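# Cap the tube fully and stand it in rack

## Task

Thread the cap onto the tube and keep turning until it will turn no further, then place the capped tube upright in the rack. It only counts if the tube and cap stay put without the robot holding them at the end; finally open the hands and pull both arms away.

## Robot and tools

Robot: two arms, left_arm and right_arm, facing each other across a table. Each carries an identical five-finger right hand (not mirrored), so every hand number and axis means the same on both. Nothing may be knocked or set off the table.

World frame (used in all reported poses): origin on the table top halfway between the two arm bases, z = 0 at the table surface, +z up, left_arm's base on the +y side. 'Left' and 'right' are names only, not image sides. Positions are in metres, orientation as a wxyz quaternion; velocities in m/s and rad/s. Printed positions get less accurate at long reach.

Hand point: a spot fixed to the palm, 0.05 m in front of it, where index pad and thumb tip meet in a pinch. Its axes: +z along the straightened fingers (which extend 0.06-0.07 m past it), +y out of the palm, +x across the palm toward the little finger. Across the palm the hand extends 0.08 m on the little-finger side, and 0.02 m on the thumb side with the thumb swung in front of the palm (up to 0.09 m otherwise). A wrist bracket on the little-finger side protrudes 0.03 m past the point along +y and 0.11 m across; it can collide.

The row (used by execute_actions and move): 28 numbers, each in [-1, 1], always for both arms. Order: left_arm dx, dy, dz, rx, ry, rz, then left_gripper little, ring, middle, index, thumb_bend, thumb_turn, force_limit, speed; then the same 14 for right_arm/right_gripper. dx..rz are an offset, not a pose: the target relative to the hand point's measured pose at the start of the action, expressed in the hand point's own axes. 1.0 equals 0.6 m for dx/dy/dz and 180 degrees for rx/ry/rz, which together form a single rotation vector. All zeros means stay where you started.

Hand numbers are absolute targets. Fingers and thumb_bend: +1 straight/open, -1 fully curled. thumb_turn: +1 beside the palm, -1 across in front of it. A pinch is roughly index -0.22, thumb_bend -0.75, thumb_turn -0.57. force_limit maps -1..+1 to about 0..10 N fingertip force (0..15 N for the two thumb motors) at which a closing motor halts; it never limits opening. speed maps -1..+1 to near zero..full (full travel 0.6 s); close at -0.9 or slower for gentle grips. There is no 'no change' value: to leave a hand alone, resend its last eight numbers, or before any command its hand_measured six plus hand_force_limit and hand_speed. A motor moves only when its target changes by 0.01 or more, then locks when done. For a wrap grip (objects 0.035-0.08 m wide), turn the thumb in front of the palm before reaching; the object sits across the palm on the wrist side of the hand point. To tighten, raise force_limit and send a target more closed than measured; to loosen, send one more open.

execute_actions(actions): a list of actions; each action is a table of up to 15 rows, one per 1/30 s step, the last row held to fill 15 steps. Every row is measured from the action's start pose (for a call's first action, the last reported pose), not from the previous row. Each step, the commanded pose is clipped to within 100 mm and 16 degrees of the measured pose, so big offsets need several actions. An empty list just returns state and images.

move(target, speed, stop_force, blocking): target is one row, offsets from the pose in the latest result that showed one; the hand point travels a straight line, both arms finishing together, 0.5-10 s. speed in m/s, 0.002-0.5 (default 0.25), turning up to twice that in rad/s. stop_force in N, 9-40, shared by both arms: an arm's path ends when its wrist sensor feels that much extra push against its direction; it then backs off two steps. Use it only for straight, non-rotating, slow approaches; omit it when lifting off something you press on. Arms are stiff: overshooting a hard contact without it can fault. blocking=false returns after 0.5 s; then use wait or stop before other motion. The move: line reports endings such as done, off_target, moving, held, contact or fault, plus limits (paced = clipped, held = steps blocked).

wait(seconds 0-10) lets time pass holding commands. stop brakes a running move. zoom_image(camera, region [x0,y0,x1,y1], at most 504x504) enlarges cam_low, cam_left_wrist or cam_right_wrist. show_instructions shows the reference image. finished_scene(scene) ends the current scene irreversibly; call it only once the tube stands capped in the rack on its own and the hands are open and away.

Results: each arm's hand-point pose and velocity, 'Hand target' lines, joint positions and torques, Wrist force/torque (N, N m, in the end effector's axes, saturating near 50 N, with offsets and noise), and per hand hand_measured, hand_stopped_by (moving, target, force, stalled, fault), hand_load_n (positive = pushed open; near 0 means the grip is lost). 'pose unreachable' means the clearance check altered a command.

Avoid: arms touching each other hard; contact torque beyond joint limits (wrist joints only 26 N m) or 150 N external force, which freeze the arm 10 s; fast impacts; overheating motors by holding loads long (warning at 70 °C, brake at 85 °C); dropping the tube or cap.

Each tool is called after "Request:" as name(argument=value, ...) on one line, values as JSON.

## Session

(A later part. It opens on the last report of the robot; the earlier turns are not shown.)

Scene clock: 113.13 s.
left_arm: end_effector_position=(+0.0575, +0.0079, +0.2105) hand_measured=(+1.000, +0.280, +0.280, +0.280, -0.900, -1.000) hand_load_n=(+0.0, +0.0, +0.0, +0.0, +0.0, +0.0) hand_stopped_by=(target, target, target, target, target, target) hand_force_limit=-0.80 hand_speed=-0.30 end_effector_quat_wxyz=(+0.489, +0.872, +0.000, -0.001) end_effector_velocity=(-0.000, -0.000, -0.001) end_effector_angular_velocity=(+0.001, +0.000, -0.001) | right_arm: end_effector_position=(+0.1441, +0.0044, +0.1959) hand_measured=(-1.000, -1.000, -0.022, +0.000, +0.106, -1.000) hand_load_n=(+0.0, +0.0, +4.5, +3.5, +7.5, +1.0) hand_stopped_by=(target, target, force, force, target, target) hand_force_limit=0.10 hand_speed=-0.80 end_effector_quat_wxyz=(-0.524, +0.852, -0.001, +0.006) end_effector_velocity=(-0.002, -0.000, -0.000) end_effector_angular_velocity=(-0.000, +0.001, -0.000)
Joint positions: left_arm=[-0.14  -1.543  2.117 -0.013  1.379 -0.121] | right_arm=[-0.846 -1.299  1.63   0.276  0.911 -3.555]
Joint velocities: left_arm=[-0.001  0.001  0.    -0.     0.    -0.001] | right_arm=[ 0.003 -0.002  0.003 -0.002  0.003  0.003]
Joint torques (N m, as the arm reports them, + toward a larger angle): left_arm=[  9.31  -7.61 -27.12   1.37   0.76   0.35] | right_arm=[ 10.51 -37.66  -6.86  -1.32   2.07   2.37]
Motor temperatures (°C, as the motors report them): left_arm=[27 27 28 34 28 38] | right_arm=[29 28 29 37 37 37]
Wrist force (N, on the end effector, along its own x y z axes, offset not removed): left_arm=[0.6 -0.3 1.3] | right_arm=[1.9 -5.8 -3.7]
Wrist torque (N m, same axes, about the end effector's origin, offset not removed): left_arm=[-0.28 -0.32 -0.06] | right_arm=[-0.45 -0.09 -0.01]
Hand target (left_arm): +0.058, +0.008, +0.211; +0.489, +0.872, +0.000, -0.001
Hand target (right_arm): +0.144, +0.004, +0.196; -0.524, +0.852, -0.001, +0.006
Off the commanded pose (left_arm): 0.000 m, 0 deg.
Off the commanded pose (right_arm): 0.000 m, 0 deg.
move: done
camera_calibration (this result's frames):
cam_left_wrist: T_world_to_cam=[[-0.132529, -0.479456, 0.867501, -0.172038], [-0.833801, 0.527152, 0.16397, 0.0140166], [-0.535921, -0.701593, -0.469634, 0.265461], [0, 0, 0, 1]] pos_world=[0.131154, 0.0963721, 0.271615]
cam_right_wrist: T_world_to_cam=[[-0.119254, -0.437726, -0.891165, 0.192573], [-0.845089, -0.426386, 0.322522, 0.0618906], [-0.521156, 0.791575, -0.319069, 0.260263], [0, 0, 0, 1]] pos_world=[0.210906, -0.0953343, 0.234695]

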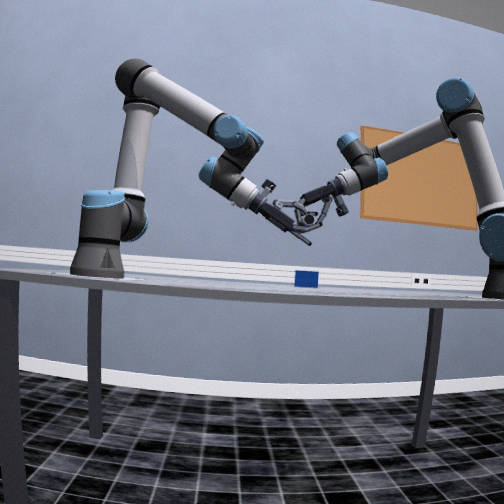

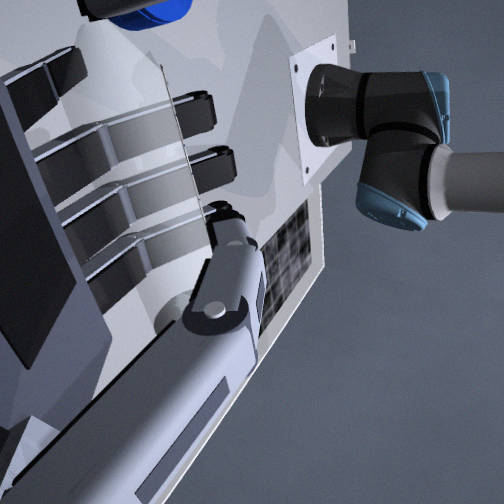

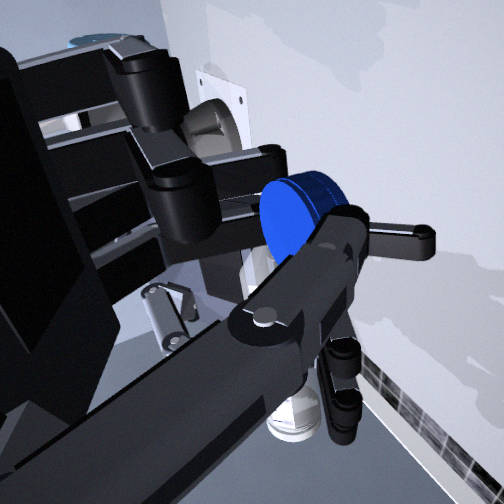

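Request:
execute_actions(actions=[])

Request:
move(target=[0,0,0,0,0,0,1,0.28,0.28,0.28,-0.9,-1,-0.8,-0.3,-0.023,0,0,0,0,0,-1,-1,-0.4,-0.4,0.1,-1,0.1,-0.8], speed=0.03)

Request:
move(target=[0,0,0,0,0,0,1,0.28,0.28,0.28,-0.9,-1,-0.8,-0.3,0.05,-0.1,-0.2,0,0,0,-1,-1,-0.4,-0.4,0.1,-1,0.1,-0.8])

Scene clock: 114.10 s.
left_arm: end_effector_position=(+0.0575, +0.0079, +0.2105) hand_measured=(+1.000, +0.280, +0.280, +0.280, -0.900, -1.000) hand_load_n=(+0.0, +0.0, +0.0, +0.0, +0.0, +0.0) hand_stopped_by=(target, target, target, target, target, target) hand_force_limit=-0.80 hand_speed=-0.30 end_effector_quat_wxyz=(+0.489, +0.872, +0.000, -0.001) end_effector_velocity=(+0.000, +0.000, -0.001) end_effector_angular_velocity=(+0.002, -0.000, +0.001) | right_arm: end_effector_position=(+0.1439, +0.0044, +0.1959) hand_measured=(-1.000, -1.000, -0.022, +0.000, +0.106, -1.000) hand_load_n=(+0.0, +0.0, +4.5, +3.5, +7.5, +1.0) hand_stopped_by=(target, target, force, force, target, target) hand_force_limit=0.10 hand_speed=-0.80 end_effector_quat_wxyz=(-0.524, +0.852, -0.001, +0.006) end_effector_velocity=(+0.000, +0.000, +0.000) end_effector_angular_velocity=(+0.001, -0.002, +0.000)
Joint positions: left_arm=[-0.14  -1.543  2.117 -0.013  1.379 -0.121] | right_arm=[-0.846 -1.299  1.63   0.276  0.911 -3.554]
Joint velocities: left_arm=[ 0.001  0.002  0.    -0.     0.    -0.   ] | right_arm=[ 0.    -0.001 -0.    -0.001  0.001 -0.001]
Joint torques (N m, as the arm reports them, + toward a larger angle): left_arm=[  9.66  -6.61 -27.46   1.37   0.69   0.62] | right_arm=[  9.46 -37.52  -7.06  -1.41   2.14   2.41]
Motor temperatures (°C, as the motors report them): left_arm=[27 27 28 34 28 38] | right_arm=[29 28 29 37 37 37]
Wrist force (N, on the end effector, along its own x y z axes, offset not removed): left_arm=[0.8 -1.7 0.9] | right_arm=[-0.3 0.9 -2.5]
Wrist torque (N m, same axes, about the end effector's origin, offset not removed): left_arm=[-0.56 -0.36 -0.07] | right_arm=[0.28 0.18 0.08]
Hand target (left_arm): +0.058, +0.008, +0.211; +0.489, +0.872, +0.000, -0.001
Hand target (right_arm): +0.144, +0.004, +0.196; -0.524, +0.852, -0.001, +0.006
Off the commanded pose (left_arm): 0.000 m, 0 deg.
Off the commanded pose (right_arm): 0.000 m, 0 deg.
camera_calibration (this result's frames):
cam_left_wrist: T_world_to_cam=[[-0.132528, -0.479456, 0.867501, -0.172038], [-0.833801, 0.527152, 0.16397, 0.0140166], [-0.535921, -0.701593, -0.469634, 0.265461], [0, 0, 0, 1]] pos_world=[0.131154, 0.0963721, 0.271615]
cam_right_wrist: T_world_to_cam=[[-0.119256, -0.437713, -0.891171, 0.192553], [-0.845101, -0.42637, 0.32251, 0.0617406], [-0.521135, 0.791591, -0.319064, 0.26016], [0, 0, 0, 1]] pos_world=[0.210719, -0.0953328, 0.234694]

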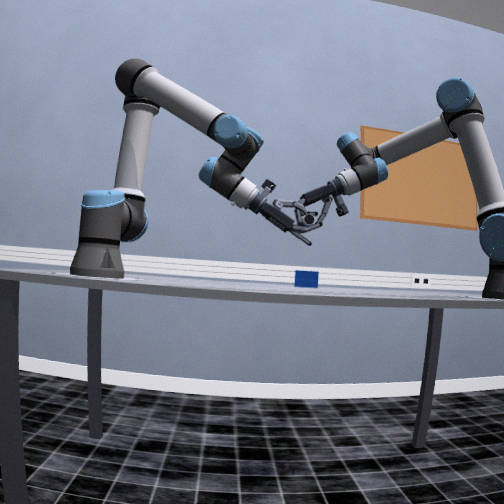

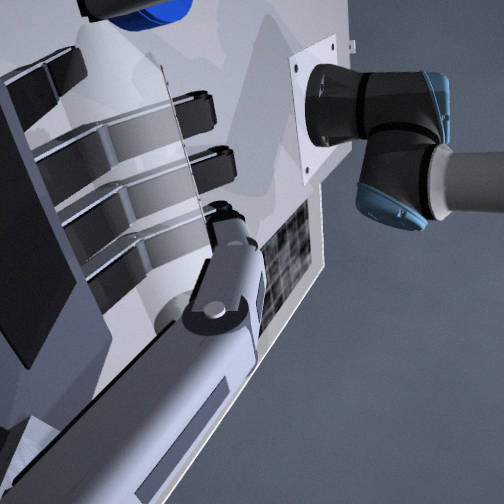

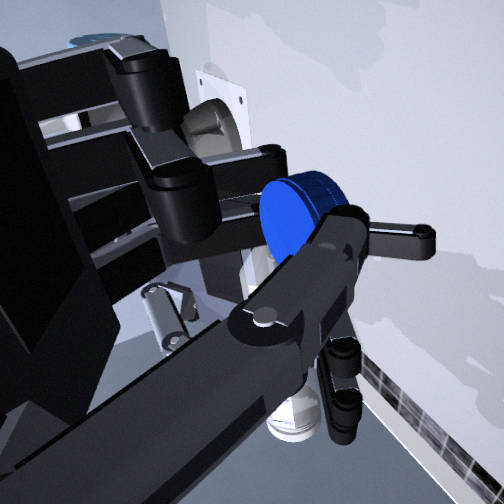

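Scene clock: 114.90 s.
left_arm: end_effector_position=(+0.0575, +0.0079, +0.2105) hand_measured=(+1.000, +0.280, +0.280, +0.280, -0.900, -1.000) hand_load_n=(+0.0, +0.0, +0.0, +0.0, +0.0, +0.0) hand_stopped_by=(target, target, target, target, target, target) hand_force_limit=-0.80 hand_speed=-0.30 end_effector_quat_wxyz=(+0.489, +0.872, +0.000, -0.001) end_effector_velocity=(-0.000, +0.000, -0.000) end_effector_angular_velocity=(+0.000, +0.000, -0.000) | right_arm: end_effector_position=(+0.1303, +0.0046, +0.1958) hand_measured=(-1.000, -1.000, -0.022, +0.000, +0.106, -1.000) hand_load_n=(+0.0, +0.0, +4.5, +3.5, +7.5, +1.0) hand_stopped_by=(target, target, force, force, target, target) hand_force_limit=0.10 hand_speed=-0.80 end_effector_quat_wxyz=(-0.524, +0.852, -0.001, +0.006) end_effector_velocity=(-0.002, -0.000, -0.000) end_effector_angular_velocity=(-0.001, +0.001, -0.002)
Joint positions: left_arm=[-0.14  -1.543  2.117 -0.013  1.379 -0.121] | right_arm=[-0.822 -1.315  1.65   0.262  0.93  -3.538]
Joint velocities: left_arm=[ 0. -0.  0. -0.  0. -0.] | right_arm=[ 0.004 -0.003  0.003 -0.002  0.006  0.005]
Joint torques (N m, as the arm reports them, + toward a larger angle): left_arm=[  8.84  -6.85 -26.68   1.41   0.57   0.34] | right_arm=[  9.93 -37.95  -7.18  -1.41   2.12   2.26]
Motor temperatures (°C, as the motors report them): left_arm=[27 27 28 34 28 38] | right_arm=[29 28 29 37 37 37]
Wrist force (N, on the end effector, along its own x y z axes, offset not removed): left_arm=[-0.5 -2.2 1.5] | right_arm=[-2.2 -1.6 -2.9]
Wrist torque (N m, same axes, about the end effector's origin, offset not removed): left_arm=[-0.65 -0.17 -0.18] | right_arm=[-0.09 0.65 -0.09]
Hand target (left_arm): +0.058, +0.008, +0.211; +0.489, +0.872, +0.000, -0.001
Hand target (right_arm): +0.130, +0.005, +0.196; -0.524, +0.852, -0.001, +0.006
Off the commanded pose (left_arm): 0.000 m, 0 deg.
Off the commanded pose (right_arm): 0.000 m, 0 deg.
move: done
camera_calibration (this result's frames):
cam_left_wrist: T_world_to_cam=[[-0.132528, -0.479456, 0.867501, -0.172038], [-0.833801, 0.527152, 0.16397, 0.0140166], [-0.535921, -0.701593, -0.469634, 0.265461], [0, 0, 0, 1]] pos_world=[0.131154, 0.0963722, 0.271615]
cam_right_wrist: T_world_to_cam=[[-0.119274, -0.437712, -0.891169, 0.190901], [-0.845075, -0.4264, 0.322538, 0.0503522], [-0.521173, 0.791575, -0.319042, 0.252972], [0, 0, 0, 1]] pos_world=[0.197163, -0.0952165, 0.234594]

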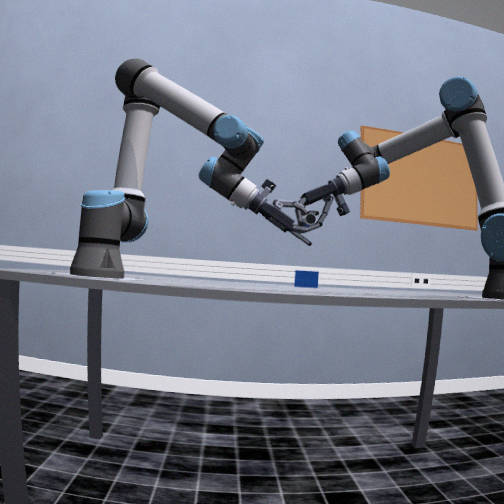

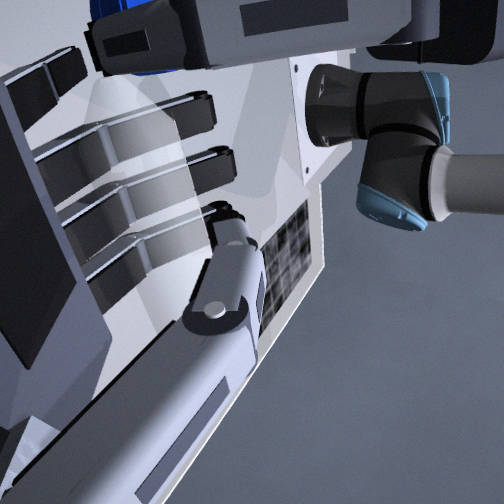

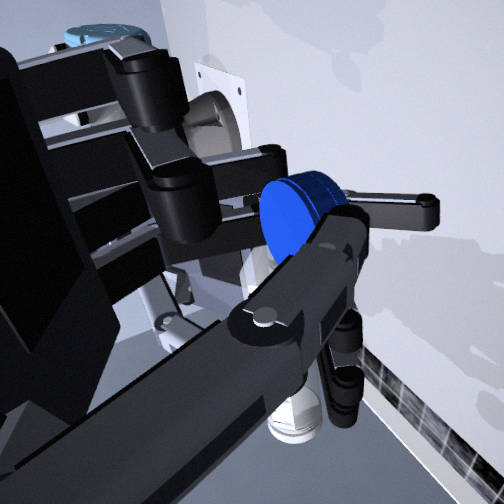

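Scene clock: 116.10 s.
left_arm: end_effector_position=(+0.0575, +0.0079, +0.2105) hand_measured=(+1.000, +0.280, +0.280, +0.280, -0.900, -1.000) hand_load_n=(+0.0, +0.0, +0.0, +0.0, +0.0, +0.0) hand_stopped_by=(target, target, target, target, target, target) hand_force_limit=-0.80 hand_speed=-0.30 end_effector_quat_wxyz=(+0.489, +0.872, +0.000, -0.001) end_effector_velocity=(-0.001, +0.000, +0.001) end_effector_angular_velocity=(-0.001, +0.000, -0.001) | right_arm: end_effector_position=(+0.1588, -0.0756, +0.3035) hand_measured=(-1.000, -1.000, -0.022, +0.000, +0.106, -1.000) hand_load_n=(+0.0, +0.0, +4.5, +3.5, +7.5, +1.0) hand_stopped_by=(target, target, force, force, target, target) hand_force_limit=0.10 hand_speed=-0.80 end_effector_quat_wxyz=(-0.524, +0.852, -0.001, +0.006) end_effector_velocity=(+0.001, -0.002, +0.001) end_effector_angular_velocity=(-0.002, -0.001, +0.001)
Joint positions: left_arm=[-0.14  -1.543  2.117 -0.013  1.379 -0.121] | right_arm=[-1.024 -1.483  1.584  0.603  0.77  -3.7  ]
Joint velocities: left_arm=[-0.001 -0.001  0.    -0.     0.     0.   ] | right_arm=[-0.005 -0.    -0.002  0.009 -0.003 -0.008]
Joint torques (N m, as the arm reports them, + toward a larger angle): left_arm=[  8.96  -7.39 -27.45   1.31   0.91   0.49] | right_arm=[ -9.87 -29.72 -33.31   2.49  -3.16  -2.29]
Motor temperatures (°C, as the motors report them): left_arm=[27 27 28 34 28 38] | right_arm=[29 28 29 37 37 37]
Wrist force (N, on the end effector, along its own x y z axes, offset not removed): left_arm=[0.8 -1.9 1.0] | right_arm=[-0.4 -0.6 -2.2]
Wrist torque (N m, same axes, about the end effector's origin, offset not removed): left_arm=[-0.52 -0.32 -0.13] | right_arm=[0.21 0.48 -0.23]
Hand target (left_arm): +0.058, +0.008, +0.211; +0.489, +0.872, +0.000, -0.001
Hand target (right_arm): +0.159, -0.076, +0.304; -0.524, +0.852, -0.001, +0.006
Off the commanded pose (left_arm): 0.000 m, 0 deg.
Off the commanded pose (right_arm): 0.000 m, 0 deg.
move: done
camera_calibration (this result's frames):
cam_left_wrist: T_world_to_cam=[[-0.132529, -0.479456, 0.867501, -0.172038], [-0.833801, 0.527152, 0.16397, 0.0140166], [-0.535921, -0.701593, -0.469634, 0.265462], [0, 0, 0, 1]] pos_world=[0.131154, 0.0963722, 0.271615]
cam_right_wrist: T_world_to_cam=[[-0.119167, -0.437708, -0.891185, 0.255252], [-0.845223, -0.426236, 0.322368, 0.0056124], [-0.520958, 0.791666, -0.319167, 0.365637], [0, 0, 0, 1]] pos_world=[0.225643, -0.175344, 0.342366]

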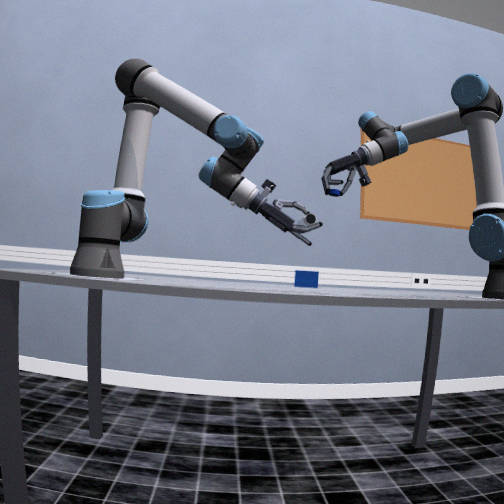

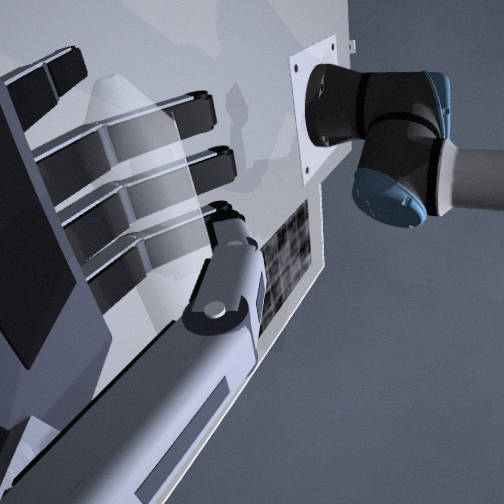

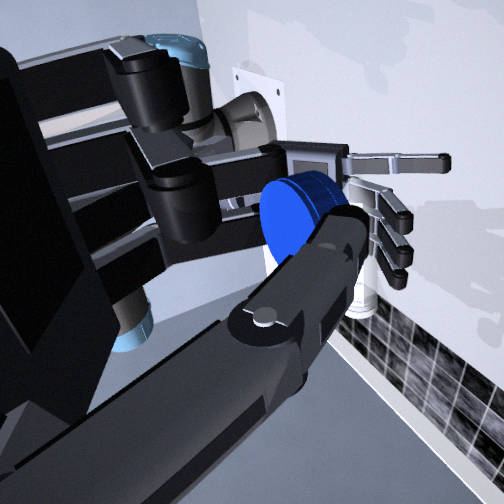

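Request:
move(target=[0,0,0,0,0,0,1,0.28,0.28,0.28,-1,-1,-0.5,-0.3,-0.23,0,-0.06,0,0,0,-1,-1,-0.4,-0.4,0.1,-1,0.1,-0.8])

Request:
move(target=[0,0,0,0,0,0,1,0.28,0.18,0.18,-1,-1,0.2,-0.8,0,0,0,0,0,0,-1,-1,-0.4,-0.4,0.1,-1,0.1,-0.8])

Request:
zoom_image(camera="cam_low", region=[265,180,335,250])

Scene clock: 117.47 s.
left_arm: end_effector_position=(+0.0575, +0.0079, +0.2105) hand_measured=(+1.000, +0.280, +0.280, +0.280, -1.000, -1.000) hand_load_n=(+0.0, +0.0, +0.0, +0.0, +0.5, +0.0) hand_stopped_by=(target, target, target, target, target, target) hand_force_limit=-0.50 hand_speed=-0.30 end_effector_quat_wxyz=(+0.489, +0.872, +0.000, -0.001) end_effector_velocity=(+0.000, -0.000, -0.000) end_effector_angular_velocity=(+0.001, +0.001, +0.001) | right_arm: end_effector_position=(+0.0207, -0.1064, +0.3188) hand_measured=(-1.000, -1.000, -0.022, +0.000, +0.106, -1.000) hand_load_n=(+0.0, +0.0, +4.5, +3.5, +7.5, +1.0) hand_stopped_by=(target, target, force, force, target, target) hand_force_limit=0.10 hand_speed=-0.80 end_effector_quat_wxyz=(-0.524, +0.852, -0.001, +0.006) end_effector_velocity=(-0.003, -0.001, +0.001) end_effector_angular_velocity=(+0.000, -0.001, -0.001)
Joint positions: left_arm=[-0.14  -1.543  2.117 -0.013  1.379 -0.121] | right_arm=[-0.803 -1.732  1.766  0.554  0.946 -3.524]
Joint velocities: left_arm=[ 0.     0.001 -0.    -0.    -0.    -0.001] | right_arm=[ 0.007 -0.005  0.001 -0.     0.007  0.005]
Joint torques (N m, as the arm reports them, + toward a larger angle): left_arm=[  9.92  -8.05 -27.05   1.31   0.51   0.7 ] | right_arm=[  9.96 -20.    -7.43  -1.37   2.22   2.24]
Motor temperatures (°C, as the motors report them): left_arm=[27 27 28 34 28 38] | right_arm=[29 28 29 37 37 37]
Wrist force (N, on the end effector, along its own x y z axes, offset not removed): left_arm=[0.2 -1.2 1.5] | right_arm=[2.5 1.3 -2.6]
Wrist torque (N m, same axes, about the end effector's origin, offset not removed): left_arm=[-0.46 -0.27 -0.11] | right_arm=[0.57 -0.06 0.17]
Hand target (left_arm): +0.058, +0.008, +0.211; +0.489, +0.872, +0.000, -0.001
Hand target (right_arm): +0.020, -0.106, +0.319; -0.524, +0.852, -0.001, +0.006
Off the commanded pose (left_arm): 0.000 m, 0 deg.
Off the commanded pose (right_arm): 0.000 m, 0 deg.
move: done
camera_calibration (this result's frames):
cam_left_wrist: T_world_to_cam=[[-0.132528, -0.479456, 0.867501, -0.172038], [-0.833801, 0.527152, 0.16397, 0.0140166], [-0.535921, -0.701593, -0.469634, 0.265461], [0, 0, 0, 1]] pos_world=[0.131154, 0.0963721, 0.271615]
cam_right_wrist: T_world_to_cam=[[-0.119368, -0.437537, -0.891242, 0.238866], [-0.845043, -0.426461, 0.322543, -0.129339], [-0.521205, 0.791639, -0.318832, 0.322848], [0, 0, 0, 1]] pos_world=[0.0874855, -0.206224, 0.357539]

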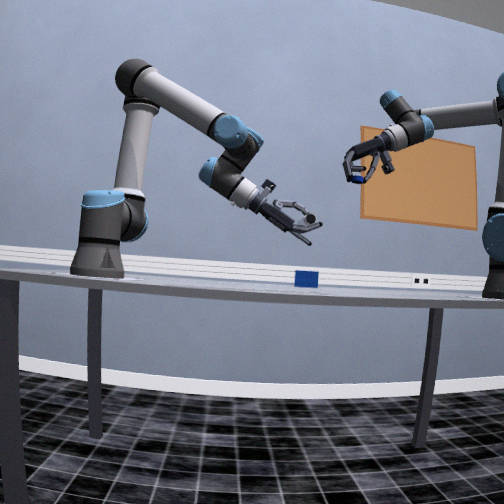

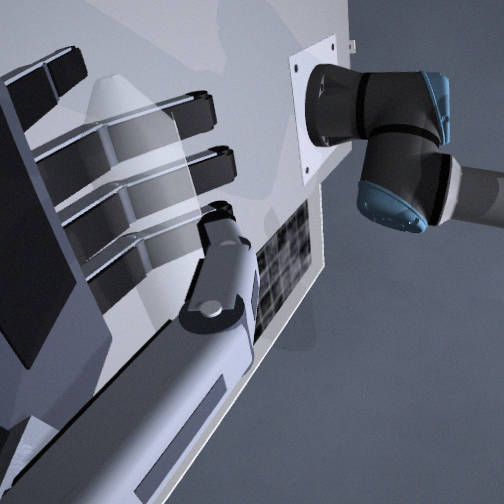

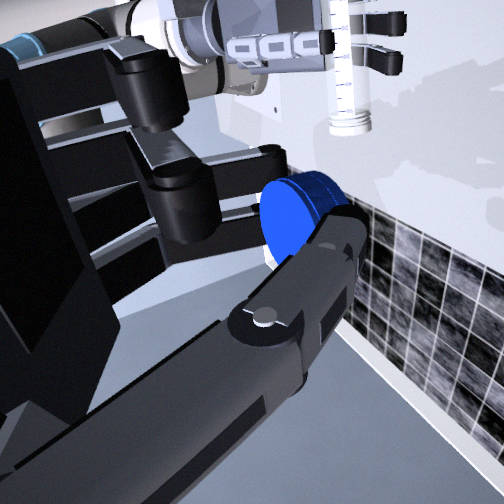

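Scene clock: 118.03 s.
left_arm: end_effector_position=(+0.0575, +0.0079, +0.2105) hand_measured=(+1.000, +0.280, +0.180, +0.180, -0.994, -1.000) hand_load_n=(+0.0, +0.0, +2.0, +3.0, +10.0, -0.5) hand_stopped_by=(target, target, target, target, target, target) hand_force_limit=0.20 hand_speed=-0.80 end_effector_quat_wxyz=(+0.489, +0.872, +0.000, -0.001) end_effector_velocity=(+0.001, +0.000, -0.001) end_effector_angular_velocity=(+0.002, -0.000, +0.001) | right_arm: end_effector_position=(+0.0206, -0.1065, +0.3188) hand_measured=(-1.000, -1.000, -0.022, +0.000, +0.106, -1.000) hand_load_n=(+0.0, +0.0, +4.5, +3.5, +7.5, +1.0) hand_stopped_by=(target, target, force, force, target, target) hand_force_limit=0.10 hand_speed=-0.80 end_effector_quat_wxyz=(-0.524, +0.852, -0.001, +0.006) end_effector_velocity=(+0.000, -0.000, -0.000) end_effector_angular_velocity=(-0.000, -0.000, -0.000)
Joint positions: left_arm=[-0.14  -1.543  2.117 -0.013  1.379 -0.121] | right_arm=[-0.803 -1.732  1.766  0.554  0.946 -3.524]
Joint velocities: left_arm=[ 0.001  0.001  0.     0.     0.    -0.   ] | right_arm=[-0.001  0.    -0.     0.    -0.    -0.001]
Joint torques (N m, as the arm reports them, + toward a larger angle): left_arm=[  9.8   -7.74 -27.93   1.32   0.68   0.35] | right_arm=[-10.43  -4.49 -16.8    0.2   -3.13  -2.36]
Motor temperatures (°C, as the motors report them): left_arm=[27 27 28 34 28 38] | right_arm=[29 28 29 37 37 37]
Wrist force (N, on the end effector, along its own x y z axes, offset not removed): left_arm=[1.2 -1.7 1.8] | right_arm=[-0.9 -1.8 -2.7]
Wrist torque (N m, same axes, about the end effector's origin, offset not removed): left_arm=[-0.66 -0.40 -0.05] | right_arm=[0.20 0.48 -0.28]
Hand target (left_arm): +0.058, +0.008, +0.211; +0.489, +0.872, +0.000, -0.001
Hand target (right_arm): +0.021, -0.106, +0.319; -0.524, +0.852, -0.001, +0.006
Off the commanded pose (left_arm): 0.000 m, 0 deg.
Off the commanded pose (right_arm): 0.000 m, 0 deg.
move: done
camera_calibration (this result's frames):
cam_left_wrist: T_world_to_cam=[[-0.132529, -0.479456, 0.867501, -0.172038], [-0.833801, 0.527152, 0.16397, 0.0140166], [-0.535921, -0.701593, -0.469634, 0.265462], [0, 0, 0, 1]] pos_world=[0.131154, 0.0963722, 0.271615]
cam_right_wrist: T_world_to_cam=[[-0.119296, -0.437459, -0.89129, 0.238905], [-0.845065, -0.426496, 0.322439, -0.129345], [-0.521185, 0.791663, -0.318802, 0.322852], [0, 0, 0, 1]] pos_world=[0.0874618, -0.206244, 0.357566]

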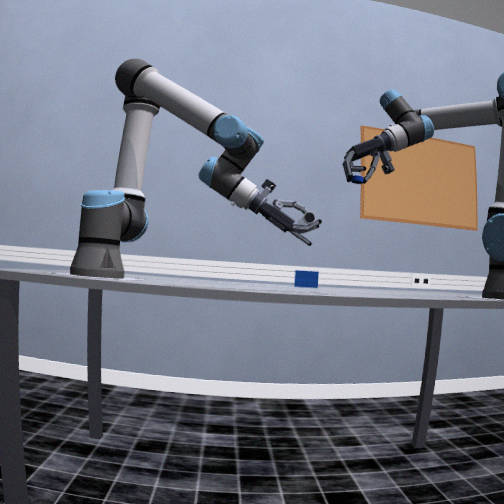

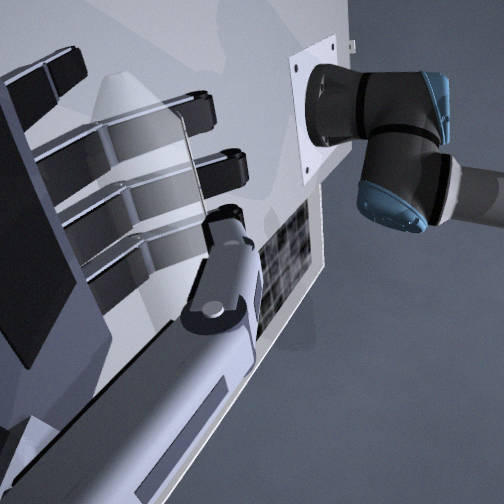

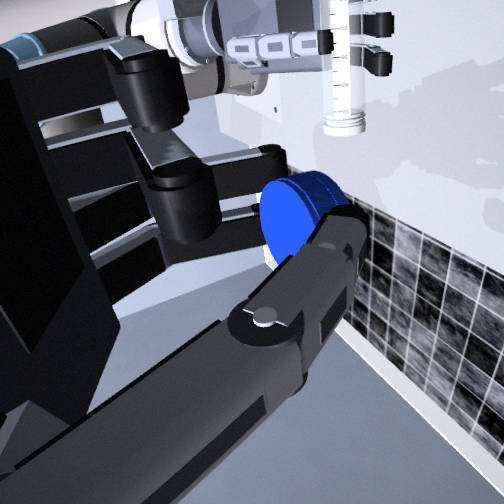

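Region (265, 180, 335, 250) of cam_low's 504x504 image, scaled by 7.200, with more detail than that image has.

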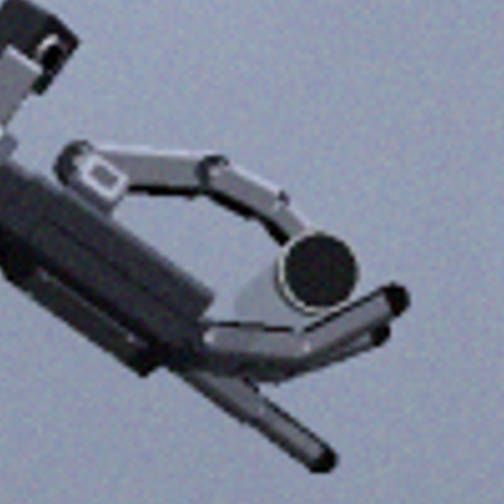

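Request:
move(target=[-0.012,0,0.06,-0.136,-0.136,-0.487,1,0.28,0.15,0.16,-1,-1,0.2,-0.8,0,0,0.04,0,0,0,-1,-1,-0.4,-0.4,0.1,-1,0.1,-0.8], speed=0.35)

Request:
zoom_image(camera="cam_low", region=[285,165,365,245])

Scene clock: 121.17 s.
left_arm: end_effector_position=(+0.0502, -0.0226, +0.1912) hand_measured=(+1.000, +0.280, +0.150, +0.160, -0.992, -1.000) hand_load_n=(+0.0, +0.0, +1.5, +1.0, +9.0, +1.0) hand_stopped_by=(target, target, target, target, target, target) hand_force_limit=0.20 hand_speed=-0.80 end_effector_quat_wxyz=(+0.498, +0.501, +0.502, -0.500) end_effector_velocity=(+0.000, -0.000, +0.000) end_effector_angular_velocity=(-0.003, +0.011, +0.005) | right_arm: end_effector_position=(+0.0209, -0.0850, +0.3080) hand_measured=(-1.000, -1.000, -0.022, +0.000, +0.106, -1.000) hand_load_n=(+0.0, +0.0, +4.5, +3.5, +7.5, +1.0) hand_stopped_by=(target, target, force, force, target, target) hand_force_limit=0.10 hand_speed=-0.80 end_effector_quat_wxyz=(-0.524, +0.852, -0.001, +0.006) end_effector_velocity=(-0.000, -0.000, -0.000) end_effector_angular_velocity=(-0.001, +0.001, +0.000)
Joint positions: left_arm=[-0.418 -1.379  2.326 -0.941  1.067 -1.576] | right_arm=[-0.754 -1.679  1.747  0.503  0.987 -3.492]
Joint velocities: left_arm=[-0.003  0.001 -0.001 -0.003 -0.009 -0.009] | right_arm=[ 0.     0.    -0.     0.001  0.     0.   ]
Joint torques (N m, as the arm reports them, + toward a larger angle): left_arm=[-10.7  -10.12 -24.32  -3.22  -1.58  -2.5 ] | right_arm=[  9.98  -7.29 -32.79  -1.63   2.32   2.28]
Motor temperatures (°C, as the motors report them): left_arm=[27 27 28 34 28 38] | right_arm=[29 28 29 37 37 37]
Wrist force (N, on the end effector, along its own x y z axes, offset not removed): left_arm=[2.0 -2.2 0.5] | right_arm=[2.3 0.6 3.2]
Wrist torque (N m, same axes, about the end effector's origin, offset not removed): left_arm=[-0.58 -0.48 -0.05] | right_arm=[0.05 -0.20 0.33]
Hand target (left_arm): +0.050, -0.023, +0.191; +0.498, +0.500, +0.502, -0.500
Hand target (right_arm): +0.021, -0.085, +0.308; -0.524, +0.852, -0.001, +0.006
Off the commanded pose (left_arm): 0.001 m, 0 deg.
Off the commanded pose (right_arm): 0.000 m, 0 deg.
move: done
camera_calibration (this result's frames):
cam_left_wrist: T_world_to_cam=[[0.990444, 0.042319, 0.131261, -0.0746766], [-0.1336, 0.530604, 0.837025, -0.136622], [-0.0342254, -0.846563, 0.531187, 0.0112118], [0, 0, 0, 1]] pos_world=[0.0560941, 0.0851438, 0.118202]
cam_right_wrist: T_world_to_cam=[[-0.11934, -0.437425, -0.891301, 0.238672], [-0.845047, -0.426511, 0.322466, -0.116527], [-0.521204, 0.791674, -0.318745, 0.30256], [0, 0, 0, 1]] pos_world=[0.0877083, -0.184828, 0.346744]

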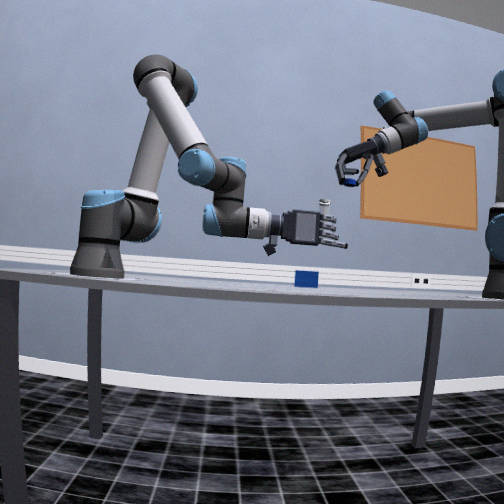

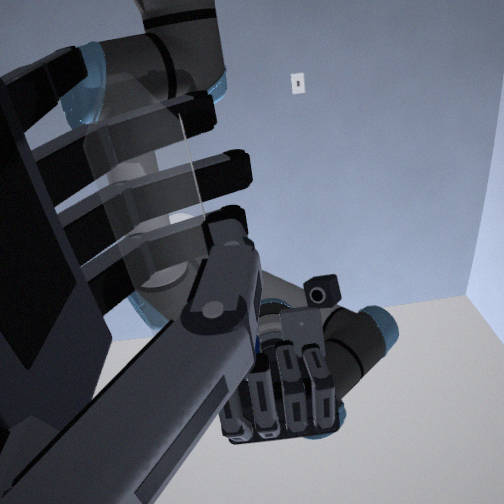

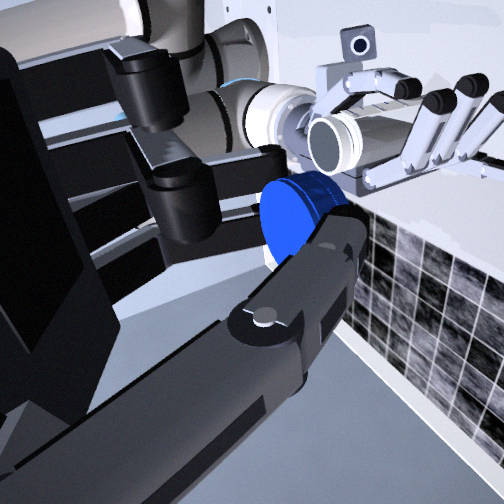

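Region (285, 165, 365, 245) of cam_low's 504x504 image, scaled by 6.300, with more detail than that image has.

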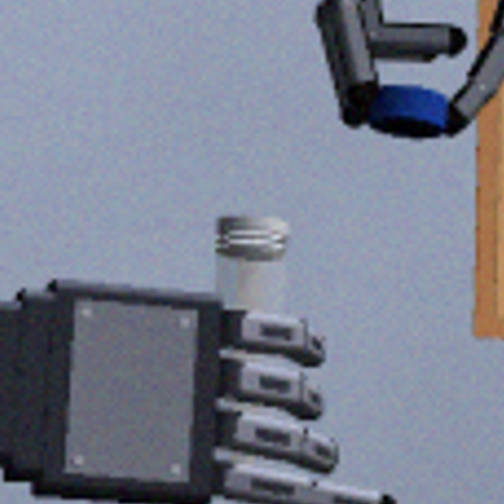

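Request:
move(target=[0,0,0,0,0,0,1,0.28,0.15,0.16,-1,-1,0.2,-0.8,0,-0.011,0.114,0,0,0,-1,-1,-0.4,-0.4,0.1,-1,0.1,-0.8], speed=0.15)

Request:
zoom_image(camera="cam_low", region=[295,170,365,240])

Scene clock: 122.47 s.
left_arm: end_effector_position=(+0.0502, -0.0226, +0.1912) hand_measured=(+1.000, +0.280, +0.150, +0.160, -0.992, -1.000) hand_load_n=(+0.0, +0.0, +1.5, +1.0, +9.0, +1.0) hand_stopped_by=(target, target, target, target, target, target) hand_force_limit=0.20 hand_speed=-0.80 end_effector_quat_wxyz=(+0.498, +0.501, +0.502, -0.500) end_effector_velocity=(-0.000, +0.000, -0.001) end_effector_angular_velocity=(+0.001, -0.002, -0.001) | right_arm: end_effector_position=(+0.0215, -0.0212, +0.2831) hand_measured=(-1.000, -1.000, -0.022, +0.000, +0.106, -1.000) hand_load_n=(+0.0, +0.0, +4.5, +3.5, +7.5, +1.0) hand_stopped_by=(target, target, force, force, target, target) hand_force_limit=0.10 hand_speed=-0.80 end_effector_quat_wxyz=(-0.524, +0.852, -0.001, +0.006) end_effector_velocity=(+0.000, +0.002, -0.001) end_effector_angular_velocity=(-0.000, -0.001, +0.001)
Joint positions: left_arm=[-0.418 -1.379  2.326 -0.941  1.067 -1.576] | right_arm=[-0.641 -1.521  1.653  0.403  1.083 -3.423]
Joint velocities: left_arm=[-0.001  0.001  0.    -0.     0.     0.001] | right_arm=[ 0.003  0.005 -0.004 -0.002  0.002  0.   ]
Joint torques (N m, as the arm reports them, + toward a larger angle): left_arm=[ 11.55 -33.83  -5.45   0.38   1.35   2.4 ] | right_arm=[  8.87 -13.13 -31.94  -1.49   2.39   2.14]
Motor temperatures (°C, as the motors report them): left_arm=[27 27 28 34 28 38] | right_arm=[29 28 29 37 37 37]
Wrist force (N, on the end effector, along its own x y z axes, offset not removed): left_arm=[1.5 -1.1 3.0] | right_arm=[0.5 -1.2 -4.1]
Wrist torque (N m, same axes, about the end effector's origin, offset not removed): left_arm=[-0.56 -0.48 0.08] | right_arm=[0.27 0.26 0.10]
Hand target (left_arm): +0.050, -0.023, +0.191; +0.498, +0.501, +0.502, -0.500
Hand target (right_arm): +0.022, -0.021, +0.283; -0.524, +0.852, -0.001, +0.006
Off the commanded pose (left_arm): 0.000 m, 0 deg.
Off the commanded pose (right_arm): 0.000 m, 0 deg.
move: done
camera_calibration (this result's frames):
cam_left_wrist: T_world_to_cam=[[0.990443, 0.0423002, 0.131274, -0.0746609], [-0.133602, 0.530584, 0.837037, -0.136606], [-0.0342453, -0.846576, 0.531165, 0.0112158], [0, 0, 0, 1]] pos_world=[0.0560806, 0.0851341, 0.118188]
cam_right_wrist: T_world_to_cam=[[-0.119441, -0.437306, -0.891346, 0.244512], [-0.844991, -0.426584, 0.322517, -0.0807171], [-0.521272, 0.7917, -0.318568, 0.244365], [0, 0, 0, 1]] pos_world=[0.08838, -0.12097, 0.321824]

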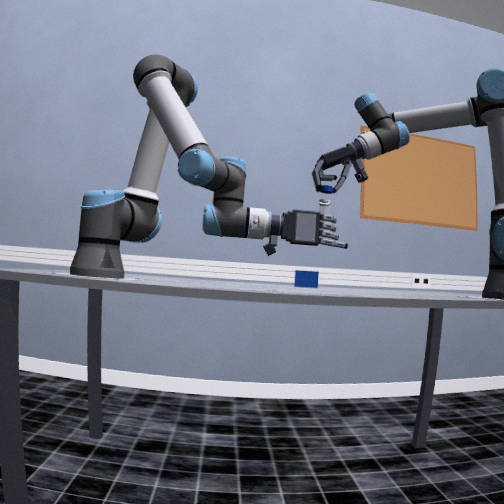

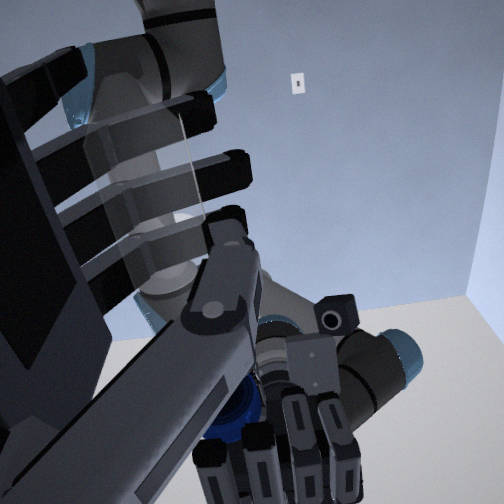

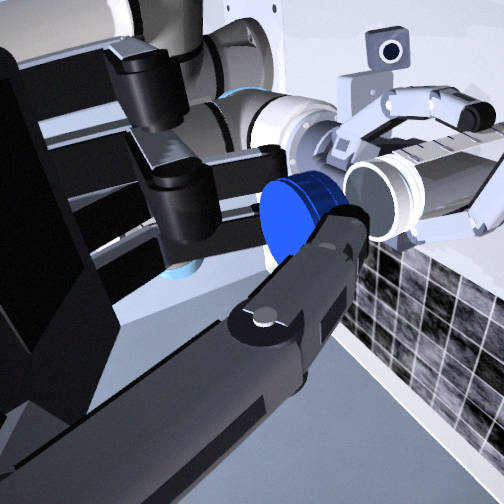

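Region (295, 170, 365, 240) of cam_low's 504x504 image, scaled by 7.200, with more detail than that image has.

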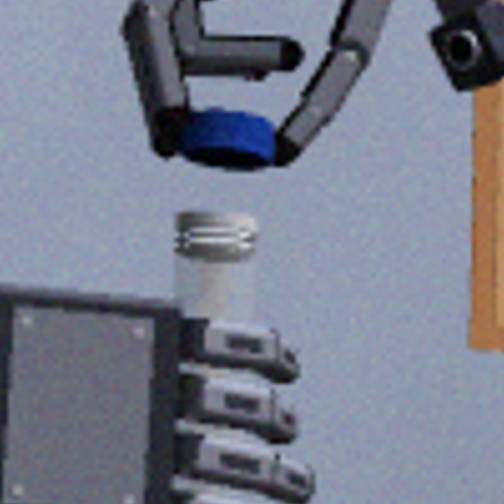

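Request:
move(target=[0,0,0,0,0,0,1,0.28,0.15,0.16,-1,-1,0.2,-0.8,-0.006,0.023,0.017,0,0,0,-1,-1,-0.4,-0.4,0.1,-1,0.1,-0.8], speed=0.05)

Request:
zoom_image(camera="cam_low", region=[295,170,365,240])

Request:
zoom_image(camera="cam_right_wrist", region=[240,110,440,310])

Scene clock: 123.50 s.
left_arm: end_effector_position=(+0.0502, -0.0226, +0.1912) hand_measured=(+1.000, +0.280, +0.150, +0.160, -0.992, -1.000) hand_load_n=(+0.0, +0.0, +1.5, +1.0, +9.0, +1.0) hand_stopped_by=(target, target, target, target, target, target) hand_force_limit=0.20 hand_speed=-0.80 end_effector_quat_wxyz=(+0.498, +0.501, +0.502, -0.500) end_effector_velocity=(-0.000, +0.000, +0.000) end_effector_angular_velocity=(-0.000, +0.000, -0.001) | right_arm: end_effector_position=(+0.0181, -0.0183, +0.2663) hand_measured=(-1.000, -1.000, -0.022, +0.000, +0.106, -1.000) hand_load_n=(+0.0, +0.0, +4.5, +3.5, +7.5, +1.0) hand_stopped_by=(target, target, force, force, target, target) hand_force_limit=0.10 hand_speed=-0.80 end_effector_quat_wxyz=(-0.524, +0.852, -0.001, +0.006) end_effector_velocity=(-0.000, +0.000, -0.002) end_effector_angular_velocity=(-0.000, +0.001, -0.001)
Joint positions: left_arm=[-0.418 -1.379  2.326 -0.941  1.067 -1.576] | right_arm=[-0.629 -1.511  1.685  0.358  1.093 -3.416]
Joint velocities: left_arm=[-0.    -0.001  0.     0.     0.    -0.   ] | right_arm=[ 0.001  0.001  0.004 -0.005  0.001  0.001]
Joint torques (N m, as the arm reports them, + toward a larger angle): left_arm=[  9.31 -25.67  -8.03   0.44   1.34   2.66] | right_arm=[ 10.76 -13.74  -9.25  -1.57   2.42   2.19]
Motor temperatures (°C, as the motors report them): left_arm=[27 27 28 34 28 38] | right_arm=[29 28 29 37 37 37]
Wrist force (N, on the end effector, along its own x y z axes, offset not removed): left_arm=[0.7 -2.1 -0.1] | right_arm=[1.0 -1.3 -1.7]
Wrist torque (N m, same axes, about the end effector's origin, offset not removed): left_arm=[-0.61 -0.23 -0.13] | right_arm=[0.07 0.24 0.08]
Hand target (left_arm): +0.050, -0.023, +0.191; +0.498, +0.501, +0.502, -0.500
Hand target (right_arm): +0.018, -0.018, +0.266; -0.524, +0.851, -0.001, +0.006
Off the commanded pose (left_arm): 0.000 m, 0 deg.
Off the commanded pose (right_arm): 0.000 m, 0 deg.
move: done
camera_calibration (this result's frames):
cam_left_wrist: T_world_to_cam=[[0.990444, 0.0423164, 0.131263, -0.0746749], [-0.133601, 0.5306, 0.837027, -0.13662], [-0.0342285, -0.846565, 0.531183, 0.0112134], [0, 0, 0, 1]] pos_world=[0.0560927, 0.0851433, 0.1182]
cam_right_wrist: T_world_to_cam=[[-0.119448, -0.43733, -0.891333, 0.230441], [-0.844977, -0.426592, 0.322542, -0.0769849], [-0.521293, 0.791683, -0.318578, 0.23499], [0, 0, 0, 1]] pos_world=[0.0849742, -0.1181, 0.305094]

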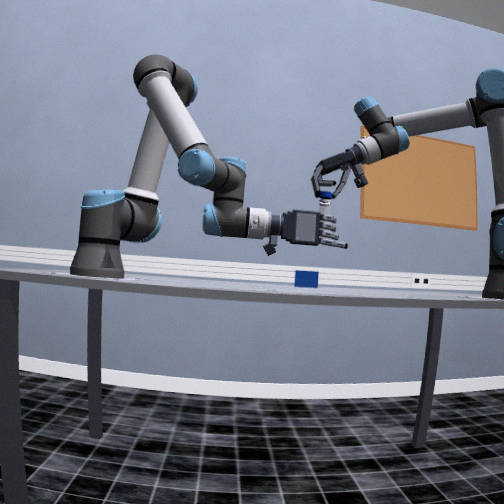

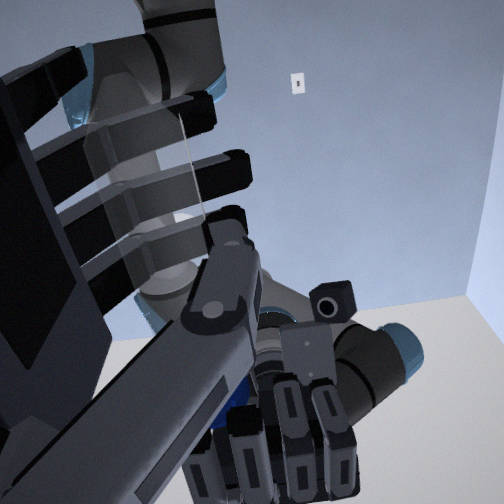

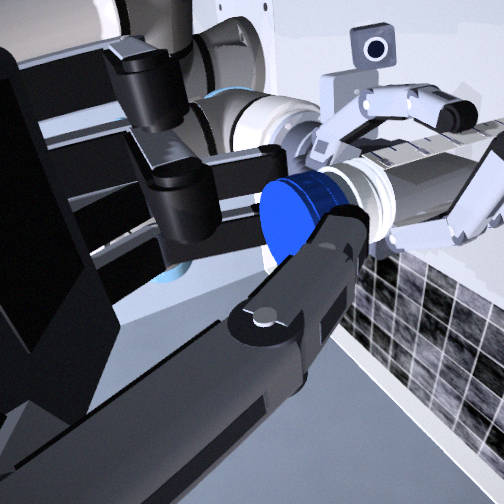

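Region (295, 170, 365, 240) of cam_low's 504x504 image, scaled by 7.200, with more detail than that image has.

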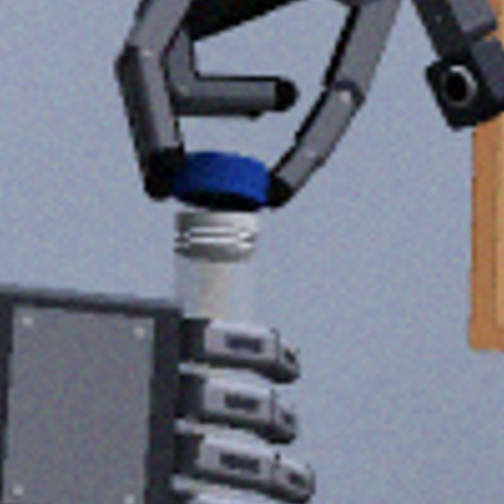

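Region (240, 110, 440, 310) of cam_right_wrist's 504x504 image, scaled by 2.520, with more detail than that image has.

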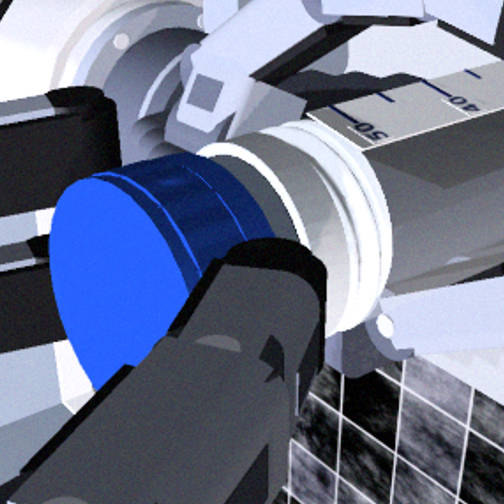

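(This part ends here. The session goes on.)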